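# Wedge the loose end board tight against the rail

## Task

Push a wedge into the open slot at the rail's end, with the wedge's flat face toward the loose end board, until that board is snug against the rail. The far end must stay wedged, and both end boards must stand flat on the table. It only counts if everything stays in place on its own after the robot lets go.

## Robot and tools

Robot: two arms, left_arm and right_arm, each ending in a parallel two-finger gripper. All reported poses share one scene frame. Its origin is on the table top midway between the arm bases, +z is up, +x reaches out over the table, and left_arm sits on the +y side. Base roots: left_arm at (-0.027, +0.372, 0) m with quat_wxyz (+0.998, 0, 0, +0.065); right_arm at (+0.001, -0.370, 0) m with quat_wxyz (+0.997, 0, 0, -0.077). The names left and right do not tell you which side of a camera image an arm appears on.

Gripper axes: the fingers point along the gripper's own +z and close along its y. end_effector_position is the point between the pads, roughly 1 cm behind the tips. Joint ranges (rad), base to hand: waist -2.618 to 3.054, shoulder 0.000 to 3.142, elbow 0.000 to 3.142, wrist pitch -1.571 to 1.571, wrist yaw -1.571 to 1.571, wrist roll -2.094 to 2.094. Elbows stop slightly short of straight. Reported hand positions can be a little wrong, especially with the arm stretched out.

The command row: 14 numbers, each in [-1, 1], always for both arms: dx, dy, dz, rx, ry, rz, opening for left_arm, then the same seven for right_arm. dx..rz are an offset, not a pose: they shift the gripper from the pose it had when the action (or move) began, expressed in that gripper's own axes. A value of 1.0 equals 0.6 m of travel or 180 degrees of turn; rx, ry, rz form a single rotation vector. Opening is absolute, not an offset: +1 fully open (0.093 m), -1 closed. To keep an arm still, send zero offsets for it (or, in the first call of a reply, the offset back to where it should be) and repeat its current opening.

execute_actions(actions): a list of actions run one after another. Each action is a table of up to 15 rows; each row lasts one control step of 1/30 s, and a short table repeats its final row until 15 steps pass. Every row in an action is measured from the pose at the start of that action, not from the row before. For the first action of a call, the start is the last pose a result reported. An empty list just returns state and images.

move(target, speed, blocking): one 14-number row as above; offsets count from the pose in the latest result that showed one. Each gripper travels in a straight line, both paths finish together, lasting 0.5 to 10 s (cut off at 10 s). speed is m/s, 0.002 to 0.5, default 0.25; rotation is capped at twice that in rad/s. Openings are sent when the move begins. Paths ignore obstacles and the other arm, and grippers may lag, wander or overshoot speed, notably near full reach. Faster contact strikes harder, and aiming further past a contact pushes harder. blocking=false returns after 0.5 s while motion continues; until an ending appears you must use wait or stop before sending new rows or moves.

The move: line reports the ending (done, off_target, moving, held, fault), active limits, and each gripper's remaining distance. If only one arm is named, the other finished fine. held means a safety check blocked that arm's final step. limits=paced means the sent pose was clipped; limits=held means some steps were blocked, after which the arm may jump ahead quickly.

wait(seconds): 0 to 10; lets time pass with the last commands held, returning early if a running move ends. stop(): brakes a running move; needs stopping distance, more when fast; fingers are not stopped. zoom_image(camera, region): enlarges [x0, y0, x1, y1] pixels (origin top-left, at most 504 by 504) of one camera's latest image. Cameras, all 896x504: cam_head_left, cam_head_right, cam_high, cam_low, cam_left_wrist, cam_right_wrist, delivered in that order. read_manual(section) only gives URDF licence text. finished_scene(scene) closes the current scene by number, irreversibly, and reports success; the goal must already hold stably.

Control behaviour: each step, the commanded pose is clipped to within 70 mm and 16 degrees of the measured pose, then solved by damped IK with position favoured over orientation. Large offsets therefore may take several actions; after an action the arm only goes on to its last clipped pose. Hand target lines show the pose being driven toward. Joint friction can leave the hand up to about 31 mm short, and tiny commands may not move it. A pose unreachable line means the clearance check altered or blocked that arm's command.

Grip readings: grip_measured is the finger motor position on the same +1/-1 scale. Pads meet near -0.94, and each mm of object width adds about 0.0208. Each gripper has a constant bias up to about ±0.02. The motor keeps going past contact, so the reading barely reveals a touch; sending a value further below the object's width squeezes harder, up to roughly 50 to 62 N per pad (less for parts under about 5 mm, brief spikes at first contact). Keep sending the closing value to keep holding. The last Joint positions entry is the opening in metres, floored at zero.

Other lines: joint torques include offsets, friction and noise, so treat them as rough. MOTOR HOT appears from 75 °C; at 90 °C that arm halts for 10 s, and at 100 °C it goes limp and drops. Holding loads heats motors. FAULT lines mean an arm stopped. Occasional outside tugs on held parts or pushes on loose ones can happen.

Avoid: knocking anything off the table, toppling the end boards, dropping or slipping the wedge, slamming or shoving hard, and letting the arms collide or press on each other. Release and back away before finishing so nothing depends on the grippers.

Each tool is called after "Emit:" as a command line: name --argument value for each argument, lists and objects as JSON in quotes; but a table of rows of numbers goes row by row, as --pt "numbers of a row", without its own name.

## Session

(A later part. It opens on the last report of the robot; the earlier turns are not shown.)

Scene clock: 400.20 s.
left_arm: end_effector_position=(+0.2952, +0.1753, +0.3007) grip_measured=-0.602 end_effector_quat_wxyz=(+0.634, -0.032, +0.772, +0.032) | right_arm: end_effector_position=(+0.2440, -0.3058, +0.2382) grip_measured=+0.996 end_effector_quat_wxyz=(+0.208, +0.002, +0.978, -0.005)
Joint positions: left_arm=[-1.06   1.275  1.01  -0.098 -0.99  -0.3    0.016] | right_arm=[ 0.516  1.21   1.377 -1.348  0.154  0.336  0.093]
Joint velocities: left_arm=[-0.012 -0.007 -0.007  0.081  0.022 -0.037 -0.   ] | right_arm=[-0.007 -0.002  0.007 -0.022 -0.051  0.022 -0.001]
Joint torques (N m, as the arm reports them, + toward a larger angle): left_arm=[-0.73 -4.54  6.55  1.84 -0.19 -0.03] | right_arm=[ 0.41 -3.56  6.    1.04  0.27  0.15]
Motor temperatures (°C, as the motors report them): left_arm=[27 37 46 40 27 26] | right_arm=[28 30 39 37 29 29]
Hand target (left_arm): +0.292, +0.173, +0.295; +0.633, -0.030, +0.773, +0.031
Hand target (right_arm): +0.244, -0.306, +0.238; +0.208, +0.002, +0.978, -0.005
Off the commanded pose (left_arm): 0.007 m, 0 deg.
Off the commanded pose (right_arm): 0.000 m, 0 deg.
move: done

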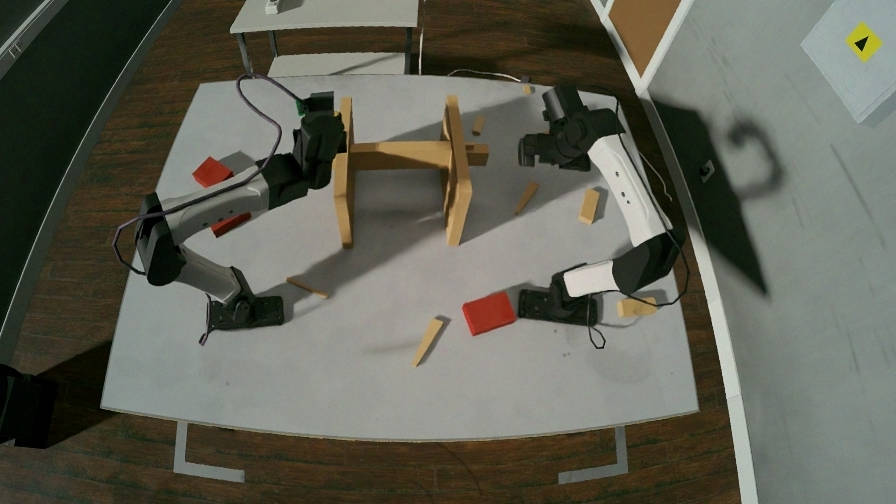

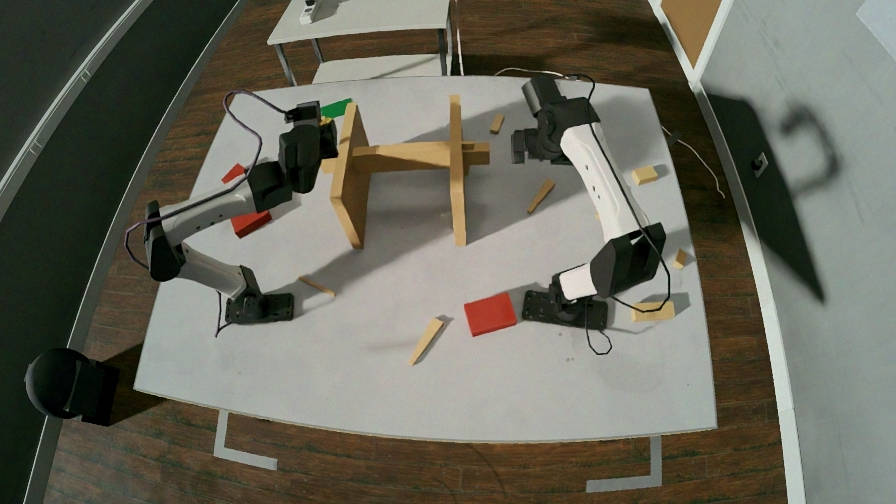

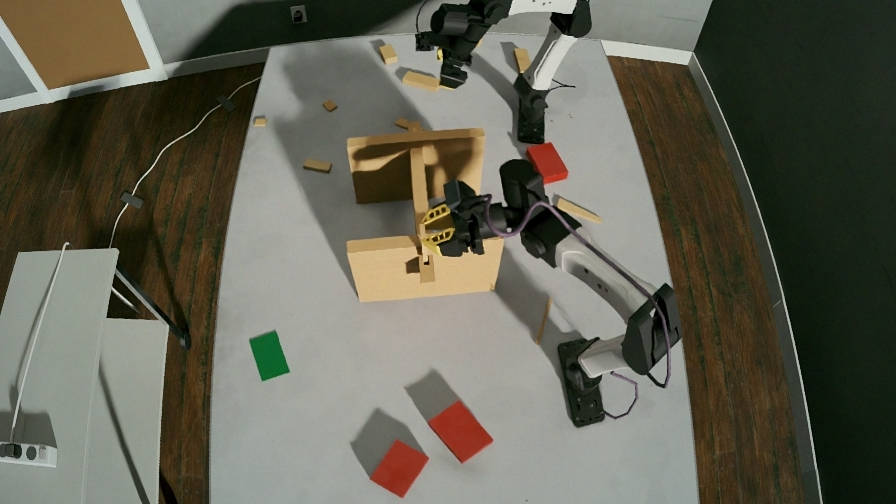

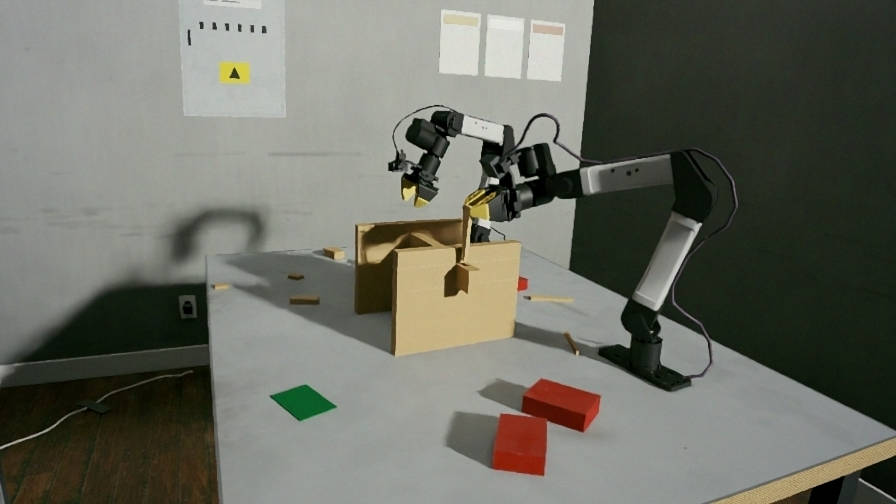

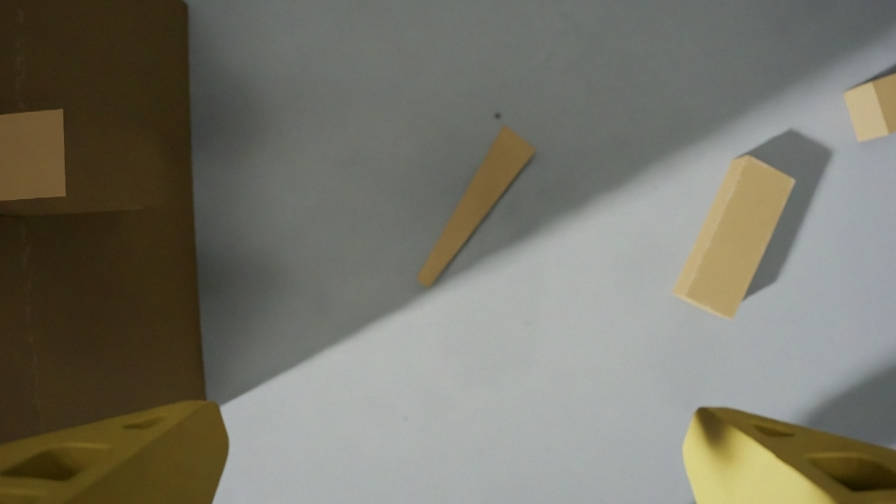

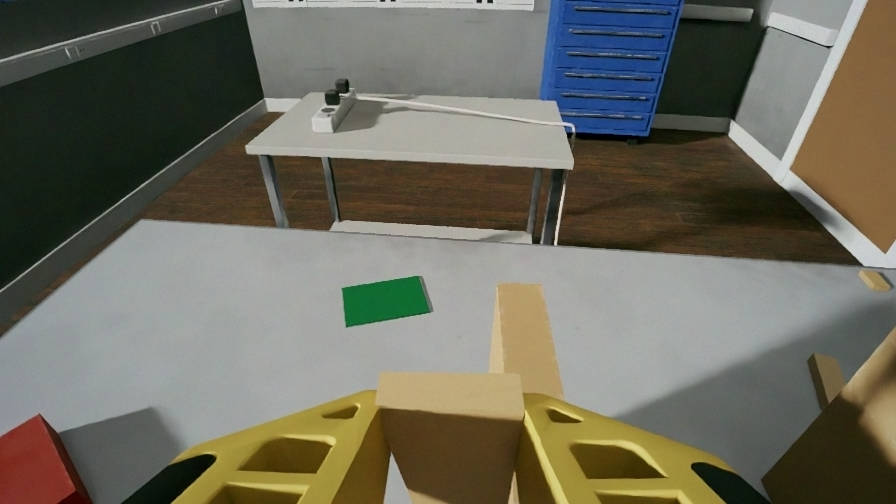

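Emit:
move --target '[0.0197, -0.003, -0.005, 0, 0, 0, -0.65, 0, 0, 0, 0, 0, 0, 1]' --speed 0.02

Emit:
zoom_image --camera "cam_high" --region '[410, 240, 445, 275]'

Emit:
zoom_image --camera "cam_low" --region '[445, 240, 490, 280]'

Scene clock: 411.43 s.
left_arm: end_effector_position=(+0.2930, +0.1764, +0.2915) grip_measured=-0.602 end_effector_quat_wxyz=(+0.631, -0.030, +0.774, +0.039) | right_arm: end_effector_position=(+0.2440, -0.3058, +0.2382) grip_measured=+0.996 end_effector_quat_wxyz=(+0.208, +0.002, +0.978, -0.005)
Joint positions: left_arm=[-1.067  1.275  0.984 -0.092 -1.003 -0.305  0.016] | right_arm=[ 0.516  1.21   1.377 -1.348  0.154  0.336  0.093]
Joint velocities: left_arm=[-0.002  0.007  0.002  0.007  0.022  0.051 -0.   ] | right_arm=[ 0.012  0.007 -0.002  0.022 -0.066 -0.051 -0.001]
Joint torques (N m, as the arm reports them, + toward a larger angle): left_arm=[-0.74 -4.55  6.95  1.92 -0.2   0.01] | right_arm=[ 0.4  -3.54  6.01  1.05  0.27  0.15]
Motor temperatures (°C, as the motors report them): left_arm=[27 36 44 40 27 26] | right_arm=[28 30 39 37 29 29]
Hand target (left_arm): +0.290, +0.173, +0.290; +0.633, -0.032, +0.772, +0.032
Hand target (right_arm): +0.244, -0.306, +0.238; +0.208, +0.002, +0.978, -0.005
Off the commanded pose (left_arm): 0.005 m, 1 deg.
Off the commanded pose (right_arm): 0.000 m, 0 deg.
move: done

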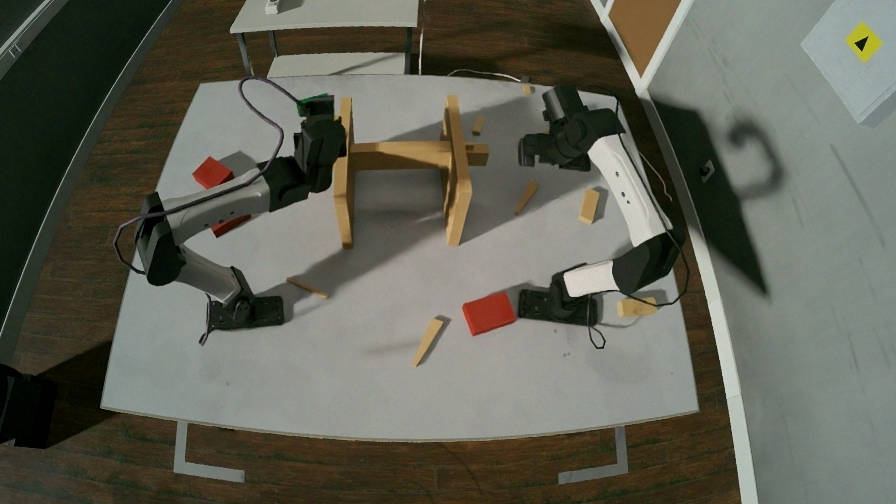

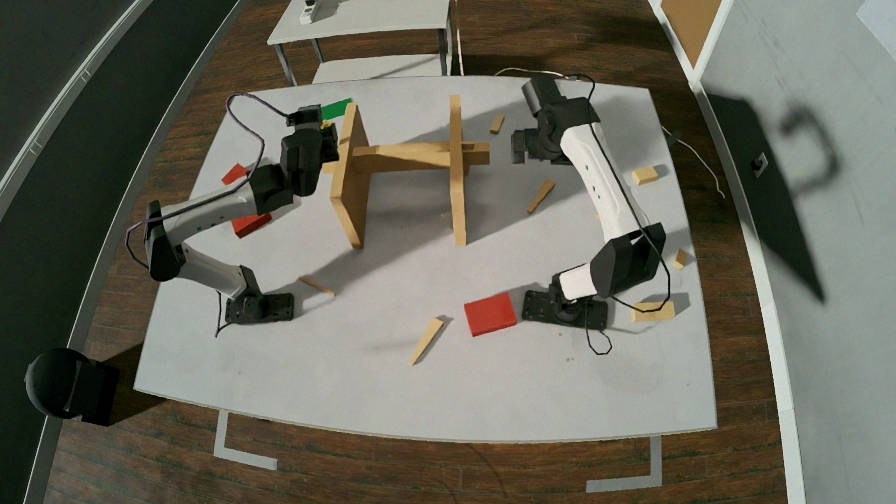

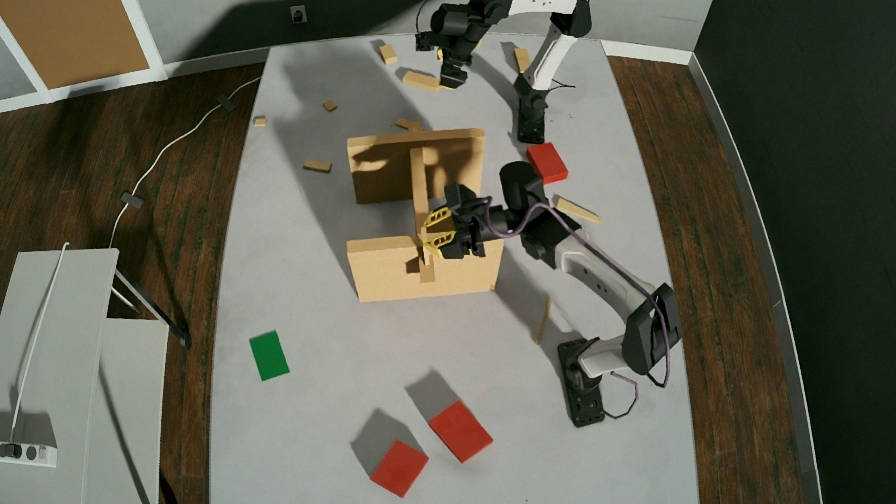

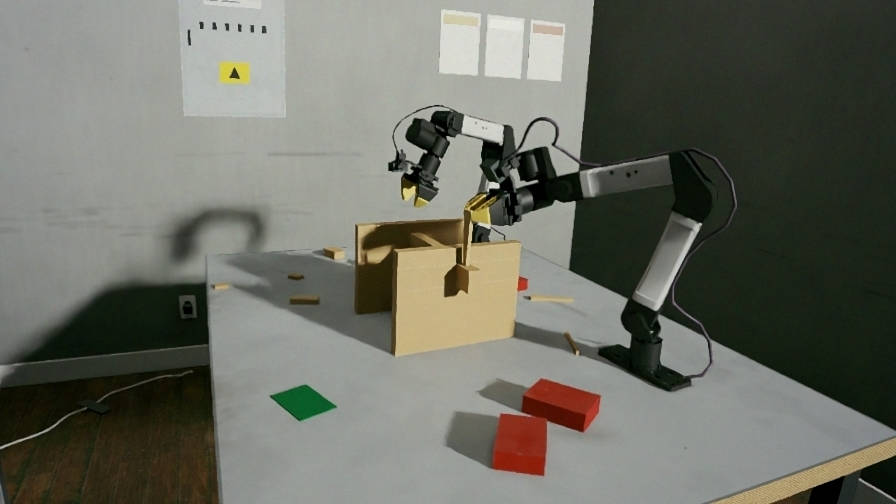

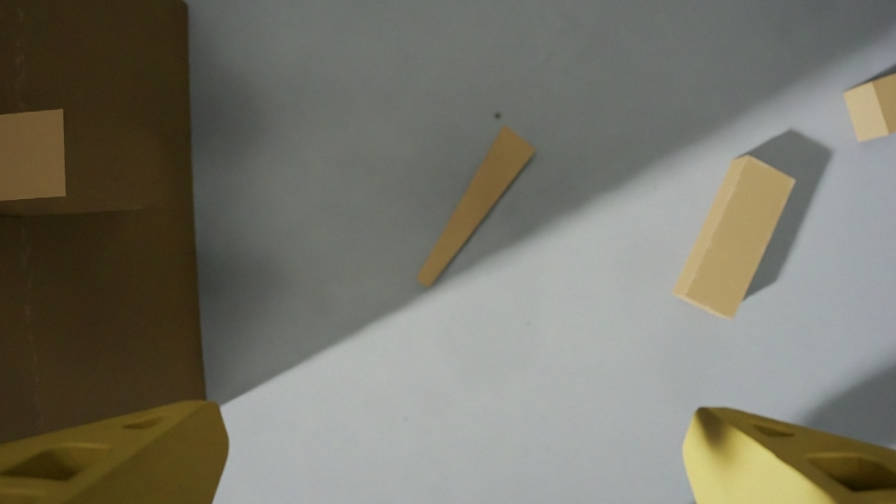

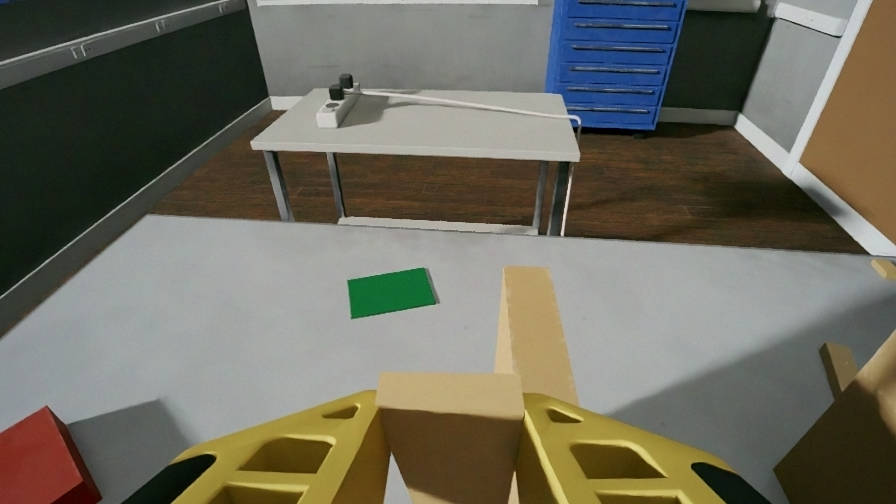

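Region (410, 240, 445, 275) of cam_high's 896x504 image, scaled by 14.400, with more detail than that image has.

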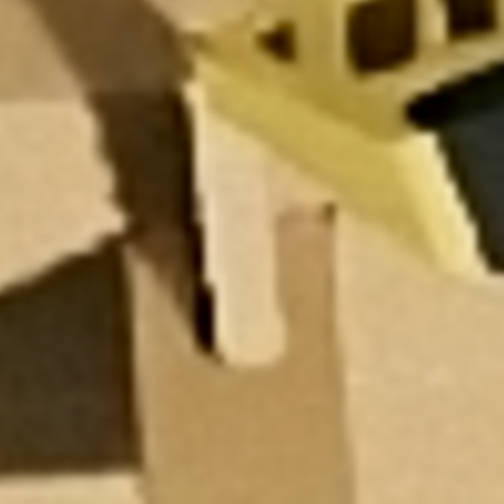

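Region (445, 240, 490, 280) of cam_low's 896x504 image, scaled by 11.200, with more detail than that image has.

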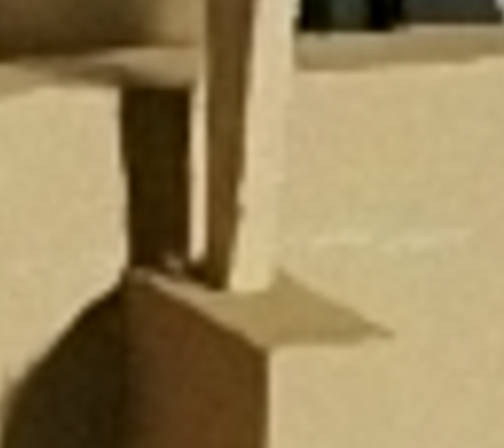

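Emit:
execute_actions --actions '[]'

Scene clock: 424.53 s.
left_arm: end_effector_position=(+0.2930, +0.1765, +0.2917) grip_measured=-0.602 end_effector_quat_wxyz=(+0.631, -0.031, +0.774, +0.039) | right_arm: end_effector_position=(+0.2440, -0.3058, +0.2382) grip_measured=+0.996 end_effector_quat_wxyz=(+0.208, +0.002, +0.978, -0.005)
Joint positions: left_arm=[-1.067  1.275  0.984 -0.091 -1.004 -0.306  0.016] | right_arm=[ 0.516  1.21   1.377 -1.348  0.154  0.336  0.093]
Joint velocities: left_arm=[ 0.012 -0.012 -0.002  0.037  0.007  0.051 -0.001] | right_arm=[ 0.012  0.002 -0.002  0.022  0.037 -0.037 -0.   ]
Joint torques (N m, as the arm reports them, + toward a larger angle): left_arm=[-0.68 -4.63  6.93  1.92 -0.17 -0.02] | right_arm=[ 0.41 -3.51  6.    1.05  0.27  0.15]
Motor temperatures (°C, as the motors report them): left_arm=[27 36 43 41 27 26] | right_arm=[28 30 39 37 29 29]
Hand target (left_arm): +0.290, +0.173, +0.290; +0.634, -0.032, +0.772, +0.032
Hand target (right_arm): +0.244, -0.306, +0.238; +0.208, +0.002, +0.978, -0.005
Off the commanded pose (left_arm): 0.005 m, 1 deg.
Off the commanded pose (right_arm): 0.000 m, 0 deg.

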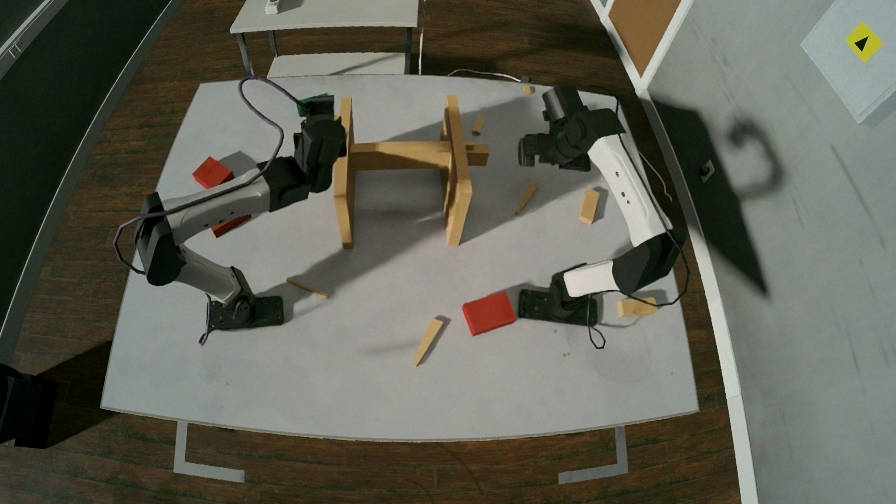

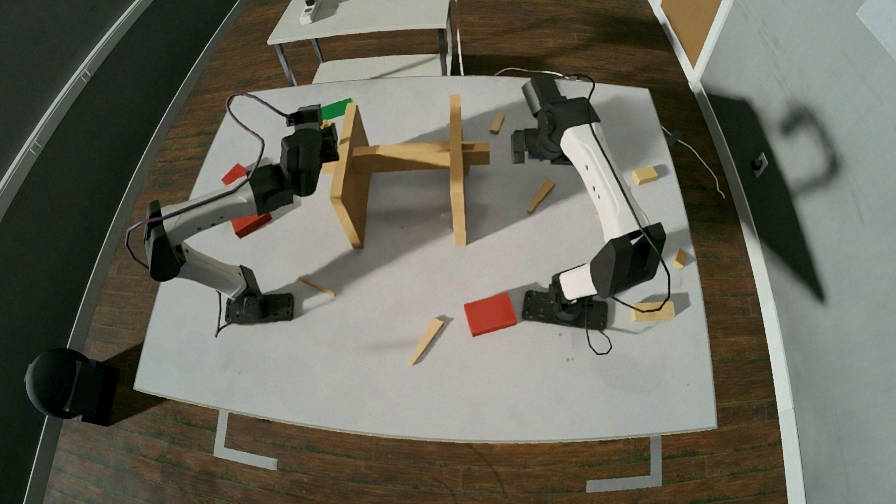

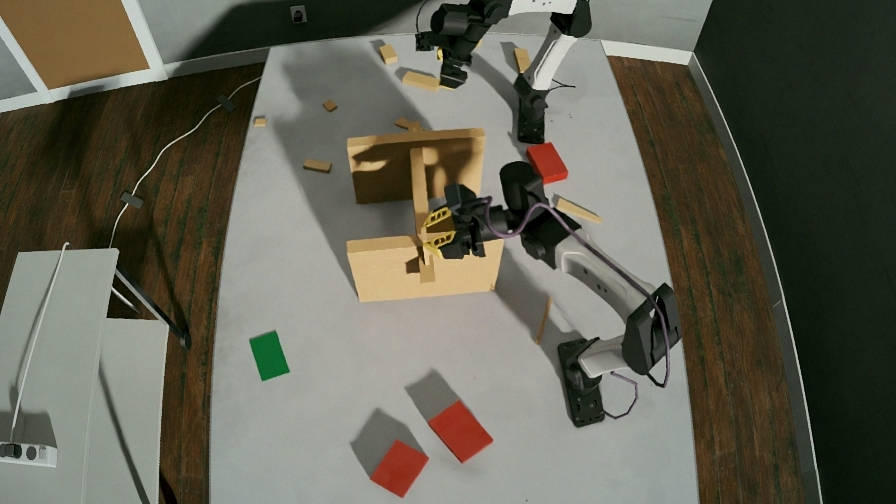

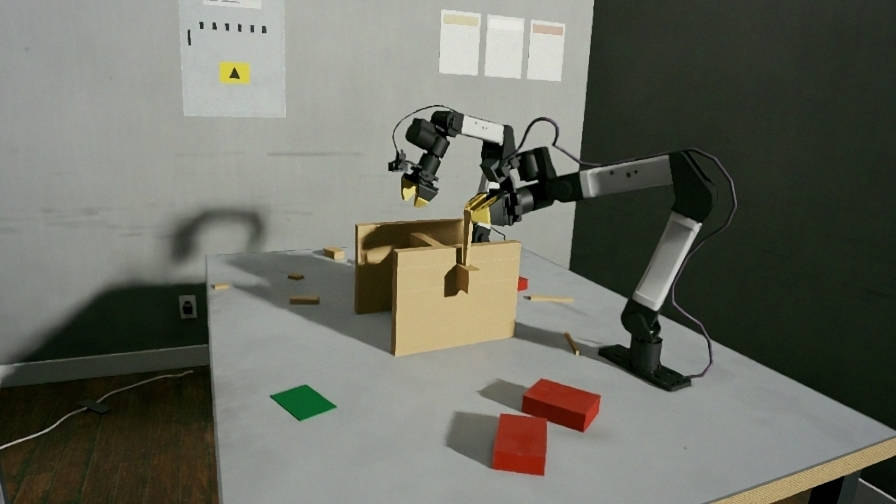

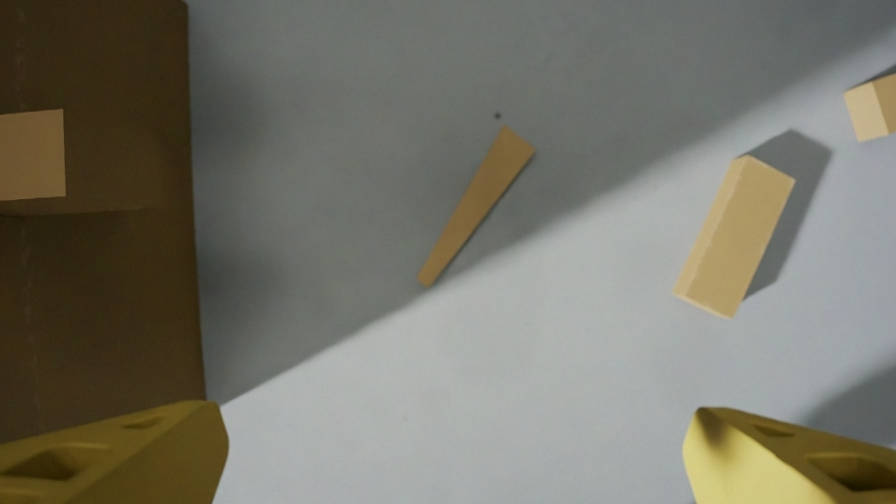

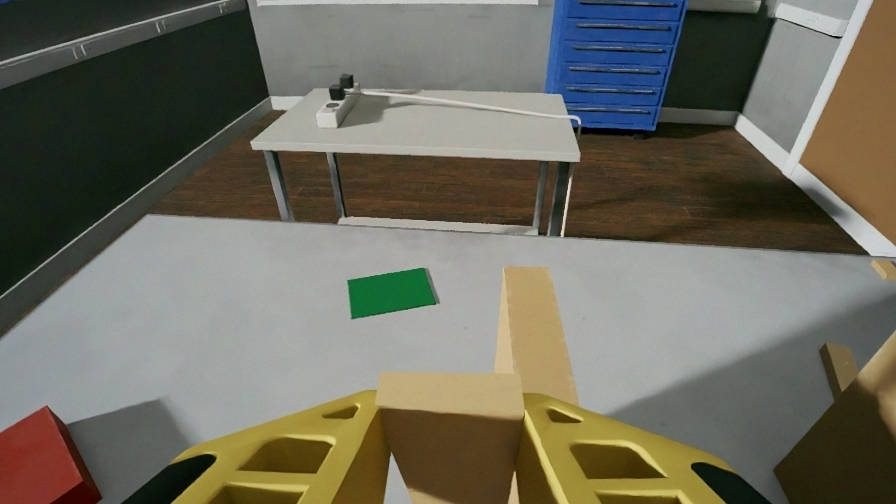

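Emit:
zoom_image --camera "cam_high" --region '[405, 225, 455, 285]'

Emit:
zoom_image --camera "cam_low" --region '[435, 200, 505, 300]'

Region (405, 225, 455, 285) of cam_high's 896x504 image, scaled by 8.400, with more detail than that image has.

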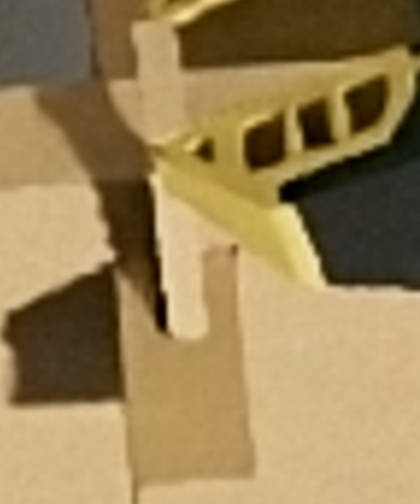

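Region (435, 200, 505, 300) of cam_low's 896x504 image, scaled by 5.040, with more detail than that image has; it fills the left 353 columns of this view, and the rest is white.

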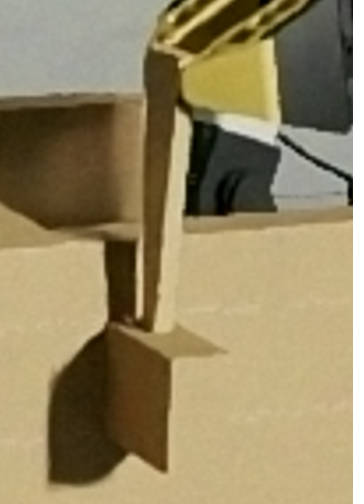

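Emit:
move --target '[-0.002, -0.012, 0.0, 0, -0.0067, -0.0083, -0.65, 0, 0, 0, 0, 0, 0, 1]' --speed 0.01

Emit:
zoom_image --camera "cam_high" --region '[410, 240, 445, 275]'

Emit:
zoom_image --camera "cam_low" --region '[445, 240, 490, 280]'

Scene clock: 450.57 s.
left_arm: end_effector_position=(+0.2938, +0.1771, +0.2962) grip_measured=-0.602 end_effector_quat_wxyz=(+0.638, -0.041, +0.768, +0.035) | right_arm: end_effector_position=(+0.2440, -0.3058, +0.2382) grip_measured=+0.996 end_effector_quat_wxyz=(+0.208, +0.002, +0.978, -0.005)
Joint positions: left_arm=[-1.067  1.275  0.984 -0.065 -1.015 -0.306  0.016] | right_arm=[ 0.516  1.21   1.377 -1.348  0.154  0.336  0.093]
Joint velocities: left_arm=[ 0.017 -0.007  0.002  0.125 -0.022  0.022  0.   ] | right_arm=[ 0.007 -0.007 -0.007  0.037  0.022 -0.051 -0.001]
Joint torques (N m, as the arm reports them, + toward a larger angle): left_arm=[-0.71 -2.86  7.98  1.96 -0.18  0.05] | right_arm=[ 0.4  -3.54  5.99  1.05  0.27  0.14]
Motor temperatures (°C, as the motors report them): left_arm=[27 36 43 42 27 26] | right_arm=[28 30 40 38 29 29]
Hand target (left_arm): +0.294, +0.169, +0.293; +0.639, -0.040, +0.767, +0.031
Hand target (right_arm): +0.244, -0.306, +0.238; +0.208, +0.002, +0.978, -0.005
Off the commanded pose (left_arm): 0.009 m, 1 deg.
Off the commanded pose (right_arm): 0.000 m, 0 deg.
move: done

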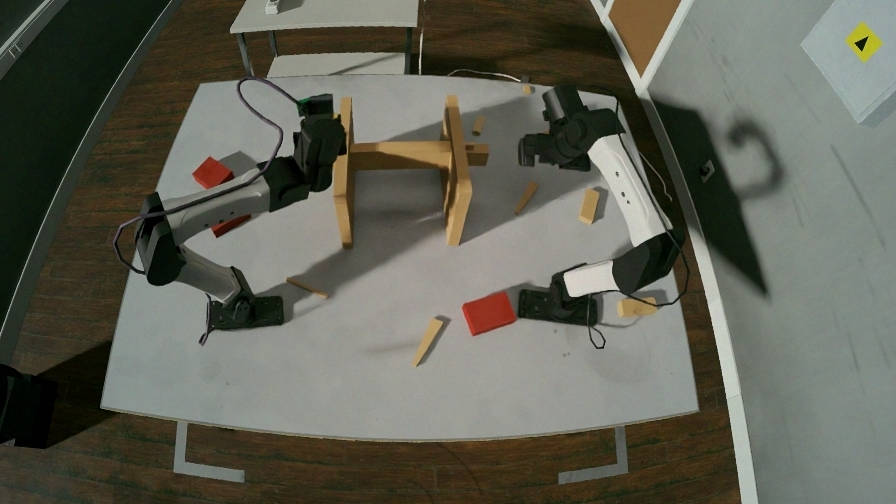

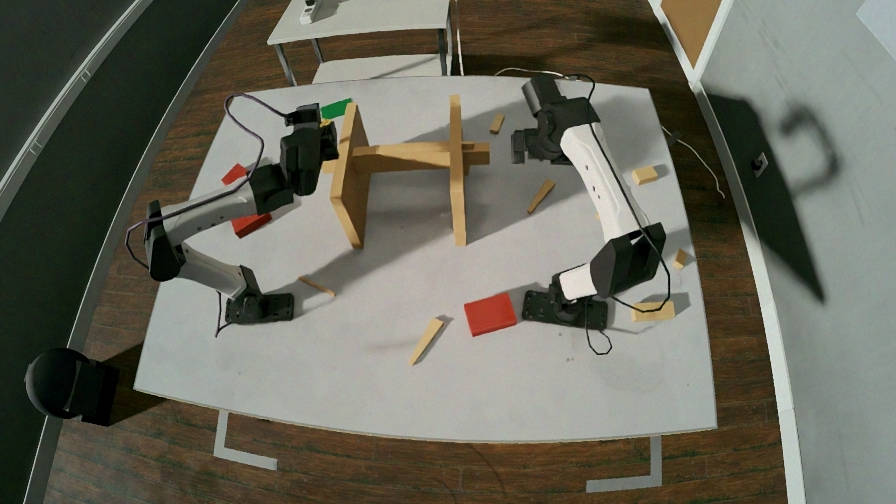

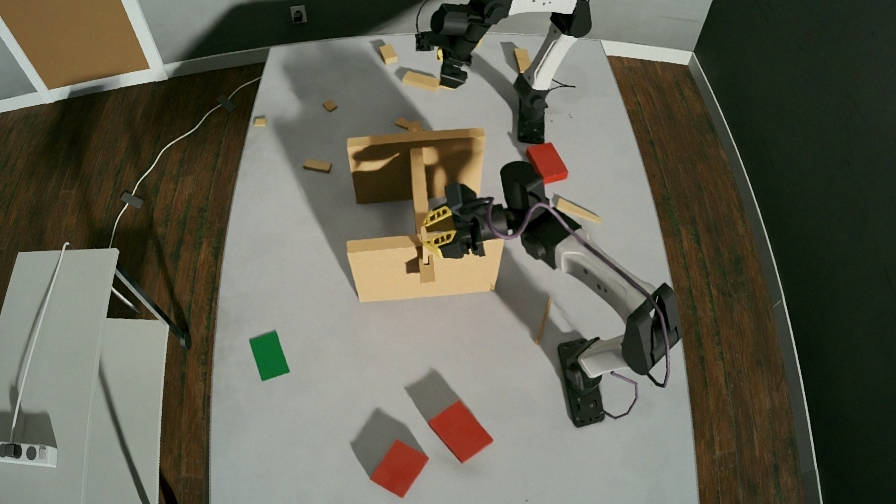

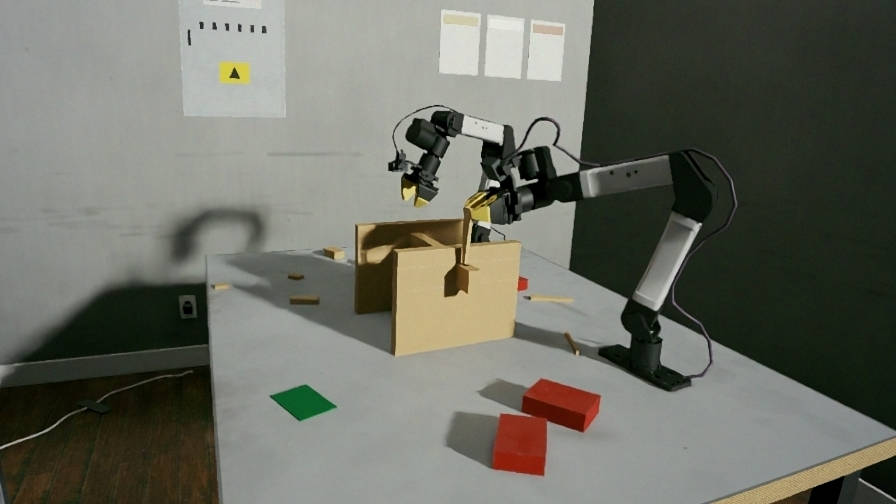

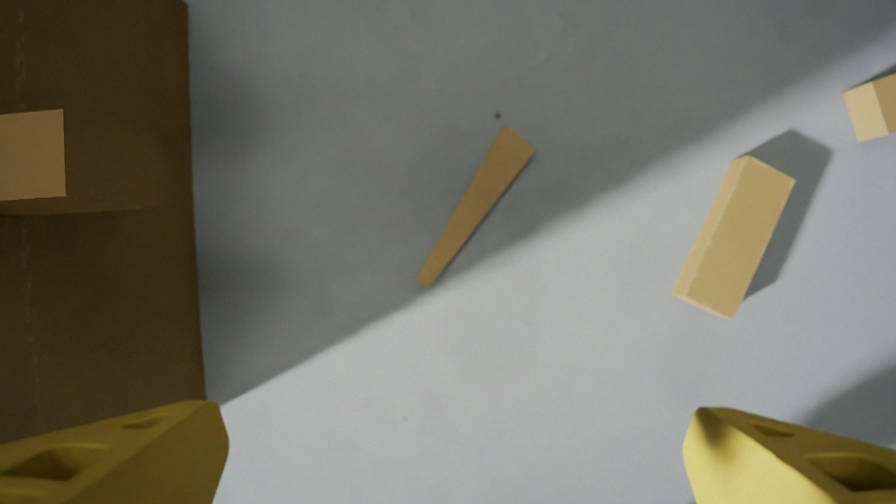

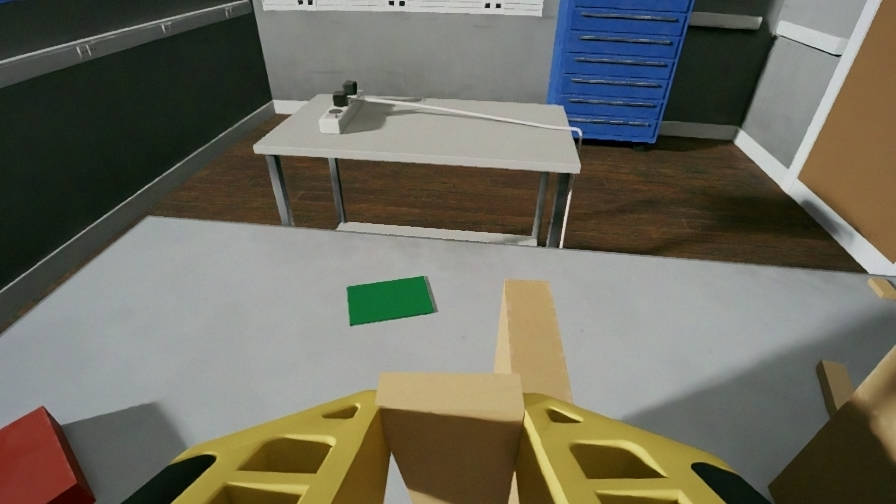

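Region (410, 240, 445, 275) of cam_high's 896x504 image, scaled by 14.400, with more detail than that image has.

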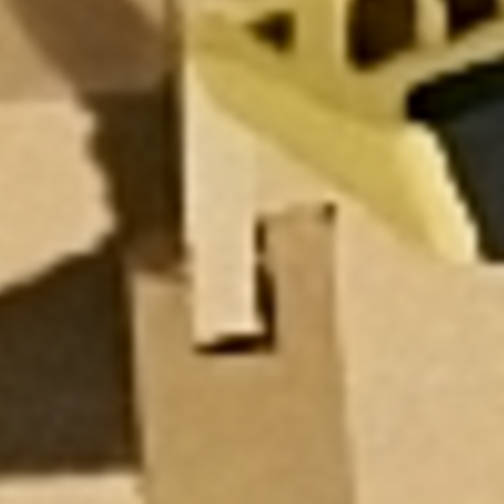

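Region (445, 240, 490, 280) of cam_low's 896x504 image, scaled by 11.200, with more detail than that image has.

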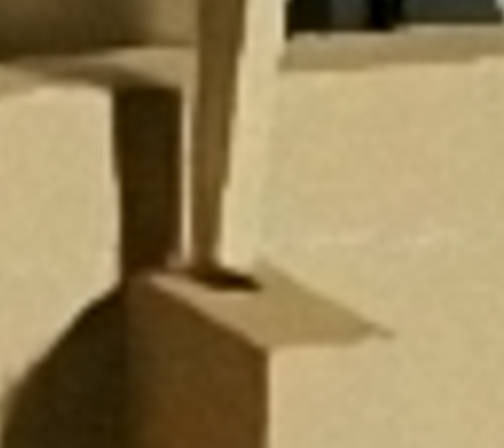

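Emit:
move --target '[0.0, -0.009, 0.0, 0.009, 0.0, -0.004, -0.65, 0, 0, 0, 0, 0, 0, 1]' --speed 0.01

Emit:
zoom_image --camera "cam_high" --region '[410, 240, 445, 275]'

Emit:
zoom_image --camera "cam_low" --region '[445, 240, 490, 280]'

Scene clock: 468.70 s.
left_arm: end_effector_position=(+0.2940, +0.1736, +0.2954) grip_measured=-0.602 end_effector_quat_wxyz=(+0.636, -0.035, +0.770, +0.026) | right_arm: end_effector_position=(+0.2440, -0.3058, +0.2382) grip_measured=+0.996 end_effector_quat_wxyz=(+0.208, +0.002, +0.978, -0.005)
Joint positions: left_arm=[-1.067  1.275  0.984 -0.064 -0.994 -0.306  0.016] | right_arm=[ 0.516  1.21   1.377 -1.348  0.154  0.336  0.093]
Joint velocities: left_arm=[-0.017  0.002  0.002 -0.022 -0.022 -0.007 -0.   ] | right_arm=[-0.007  0.002  0.007 -0.066 -0.051 -0.037  0.001]
Joint torques (N m, as the arm reports them, + toward a larger angle): left_arm=[ 0.22 -4.44  7.86  1.87 -0.11  0.07] | right_arm=[ 0.41 -3.53  5.99  1.05  0.27  0.15]
Motor temperatures (°C, as the motors report them): left_arm=[27 35 43 43 27 26] | right_arm=[28 30 40 38 29 29]
Hand target (left_arm): +0.294, +0.172, +0.296; +0.639, -0.037, +0.768, +0.020
Hand target (right_arm): +0.244, -0.306, +0.238; +0.208, +0.002, +0.978, -0.005
Off the commanded pose (left_arm): 0.002 m, 1 deg.
Off the commanded pose (right_arm): 0.000 m, 0 deg.
move: done

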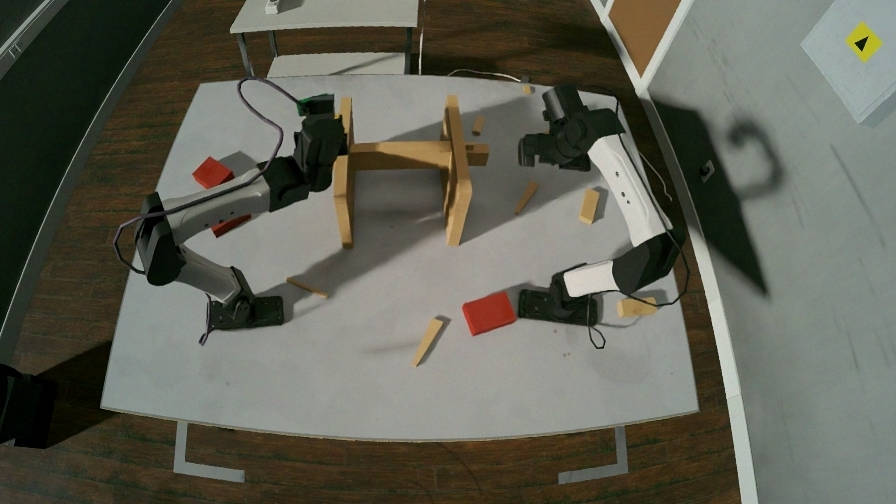

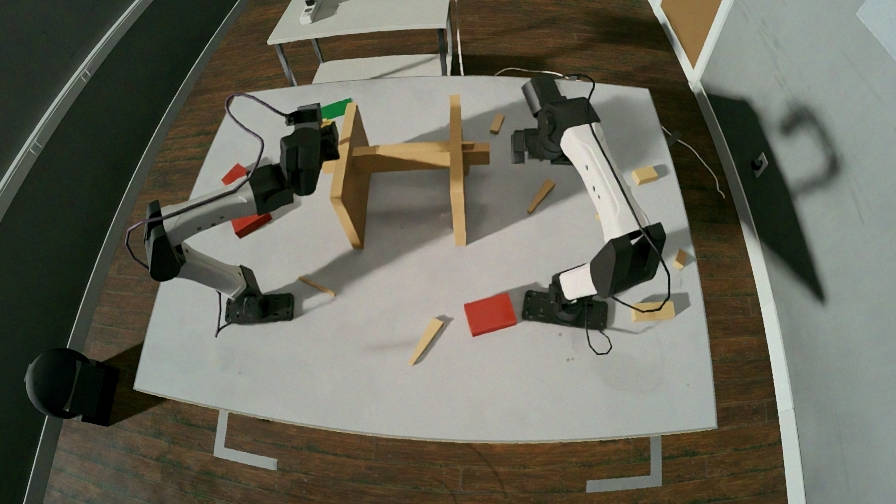

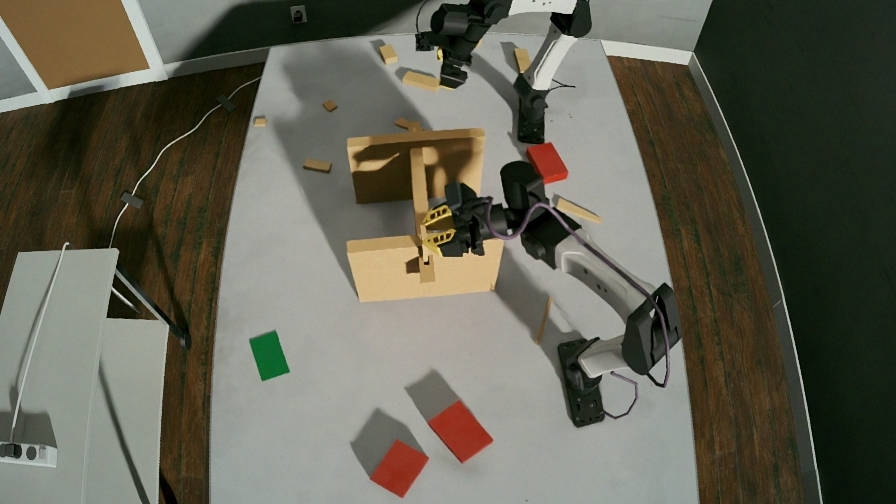

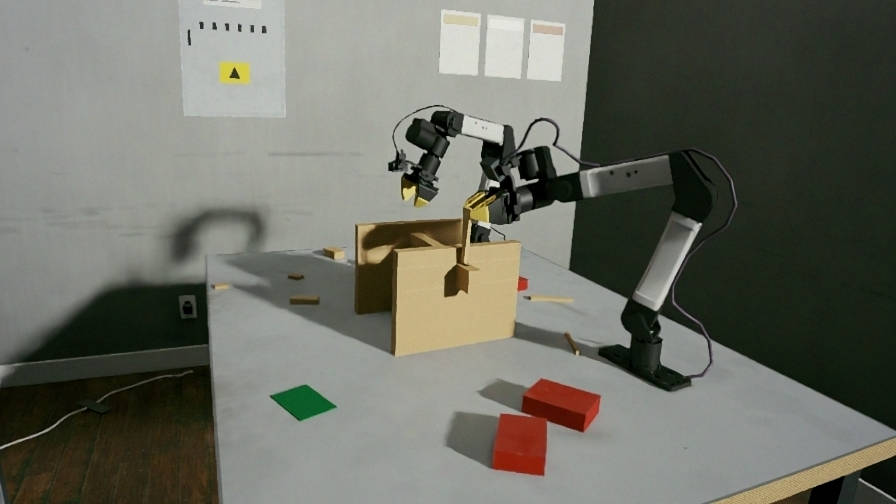

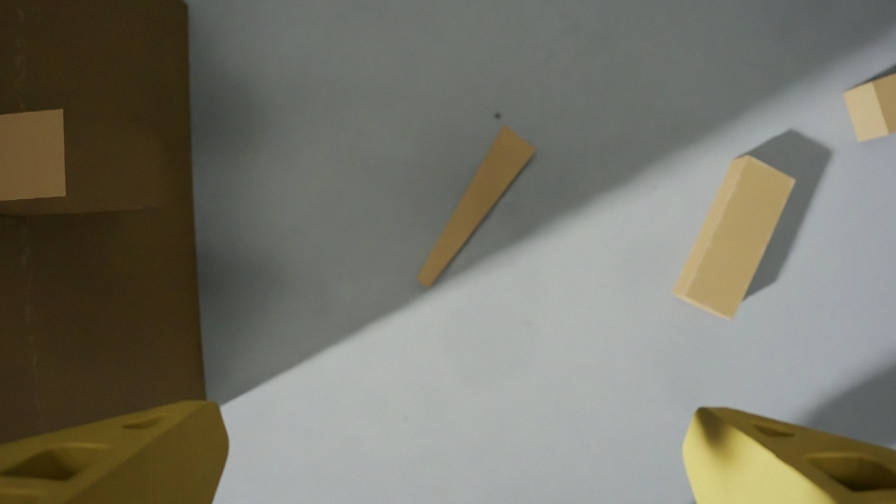

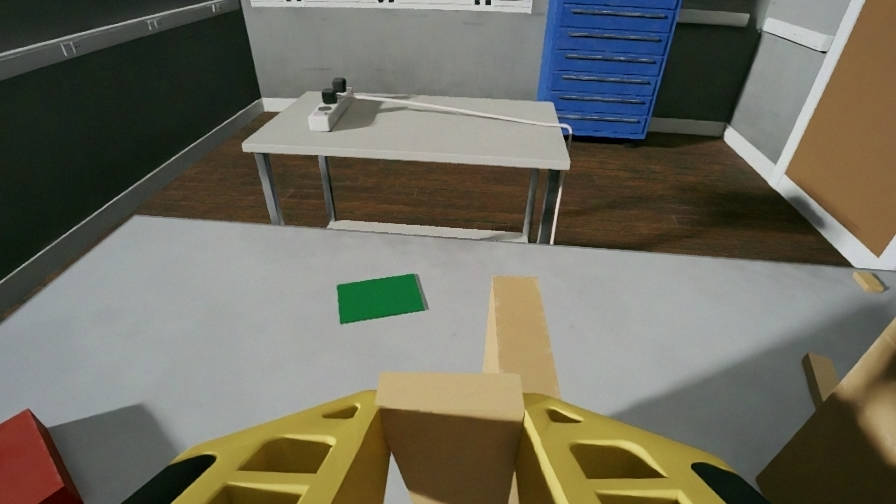

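Region (410, 240, 445, 275) of cam_high's 896x504 image, scaled by 14.400, with more detail than that image has.

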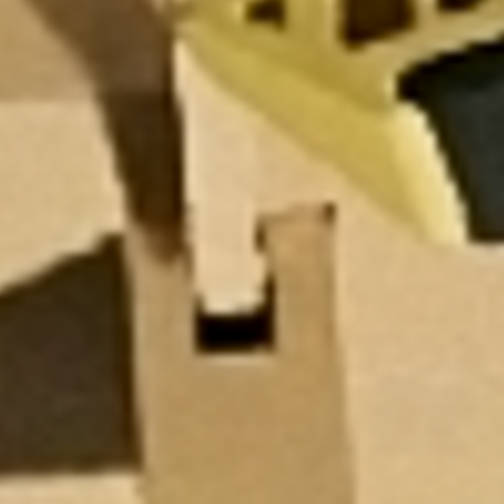

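Region (445, 240, 490, 280) of cam_low's 896x504 image, scaled by 11.200, with more detail than that image has.

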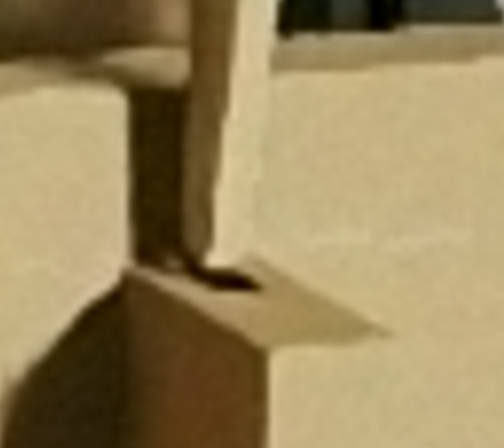

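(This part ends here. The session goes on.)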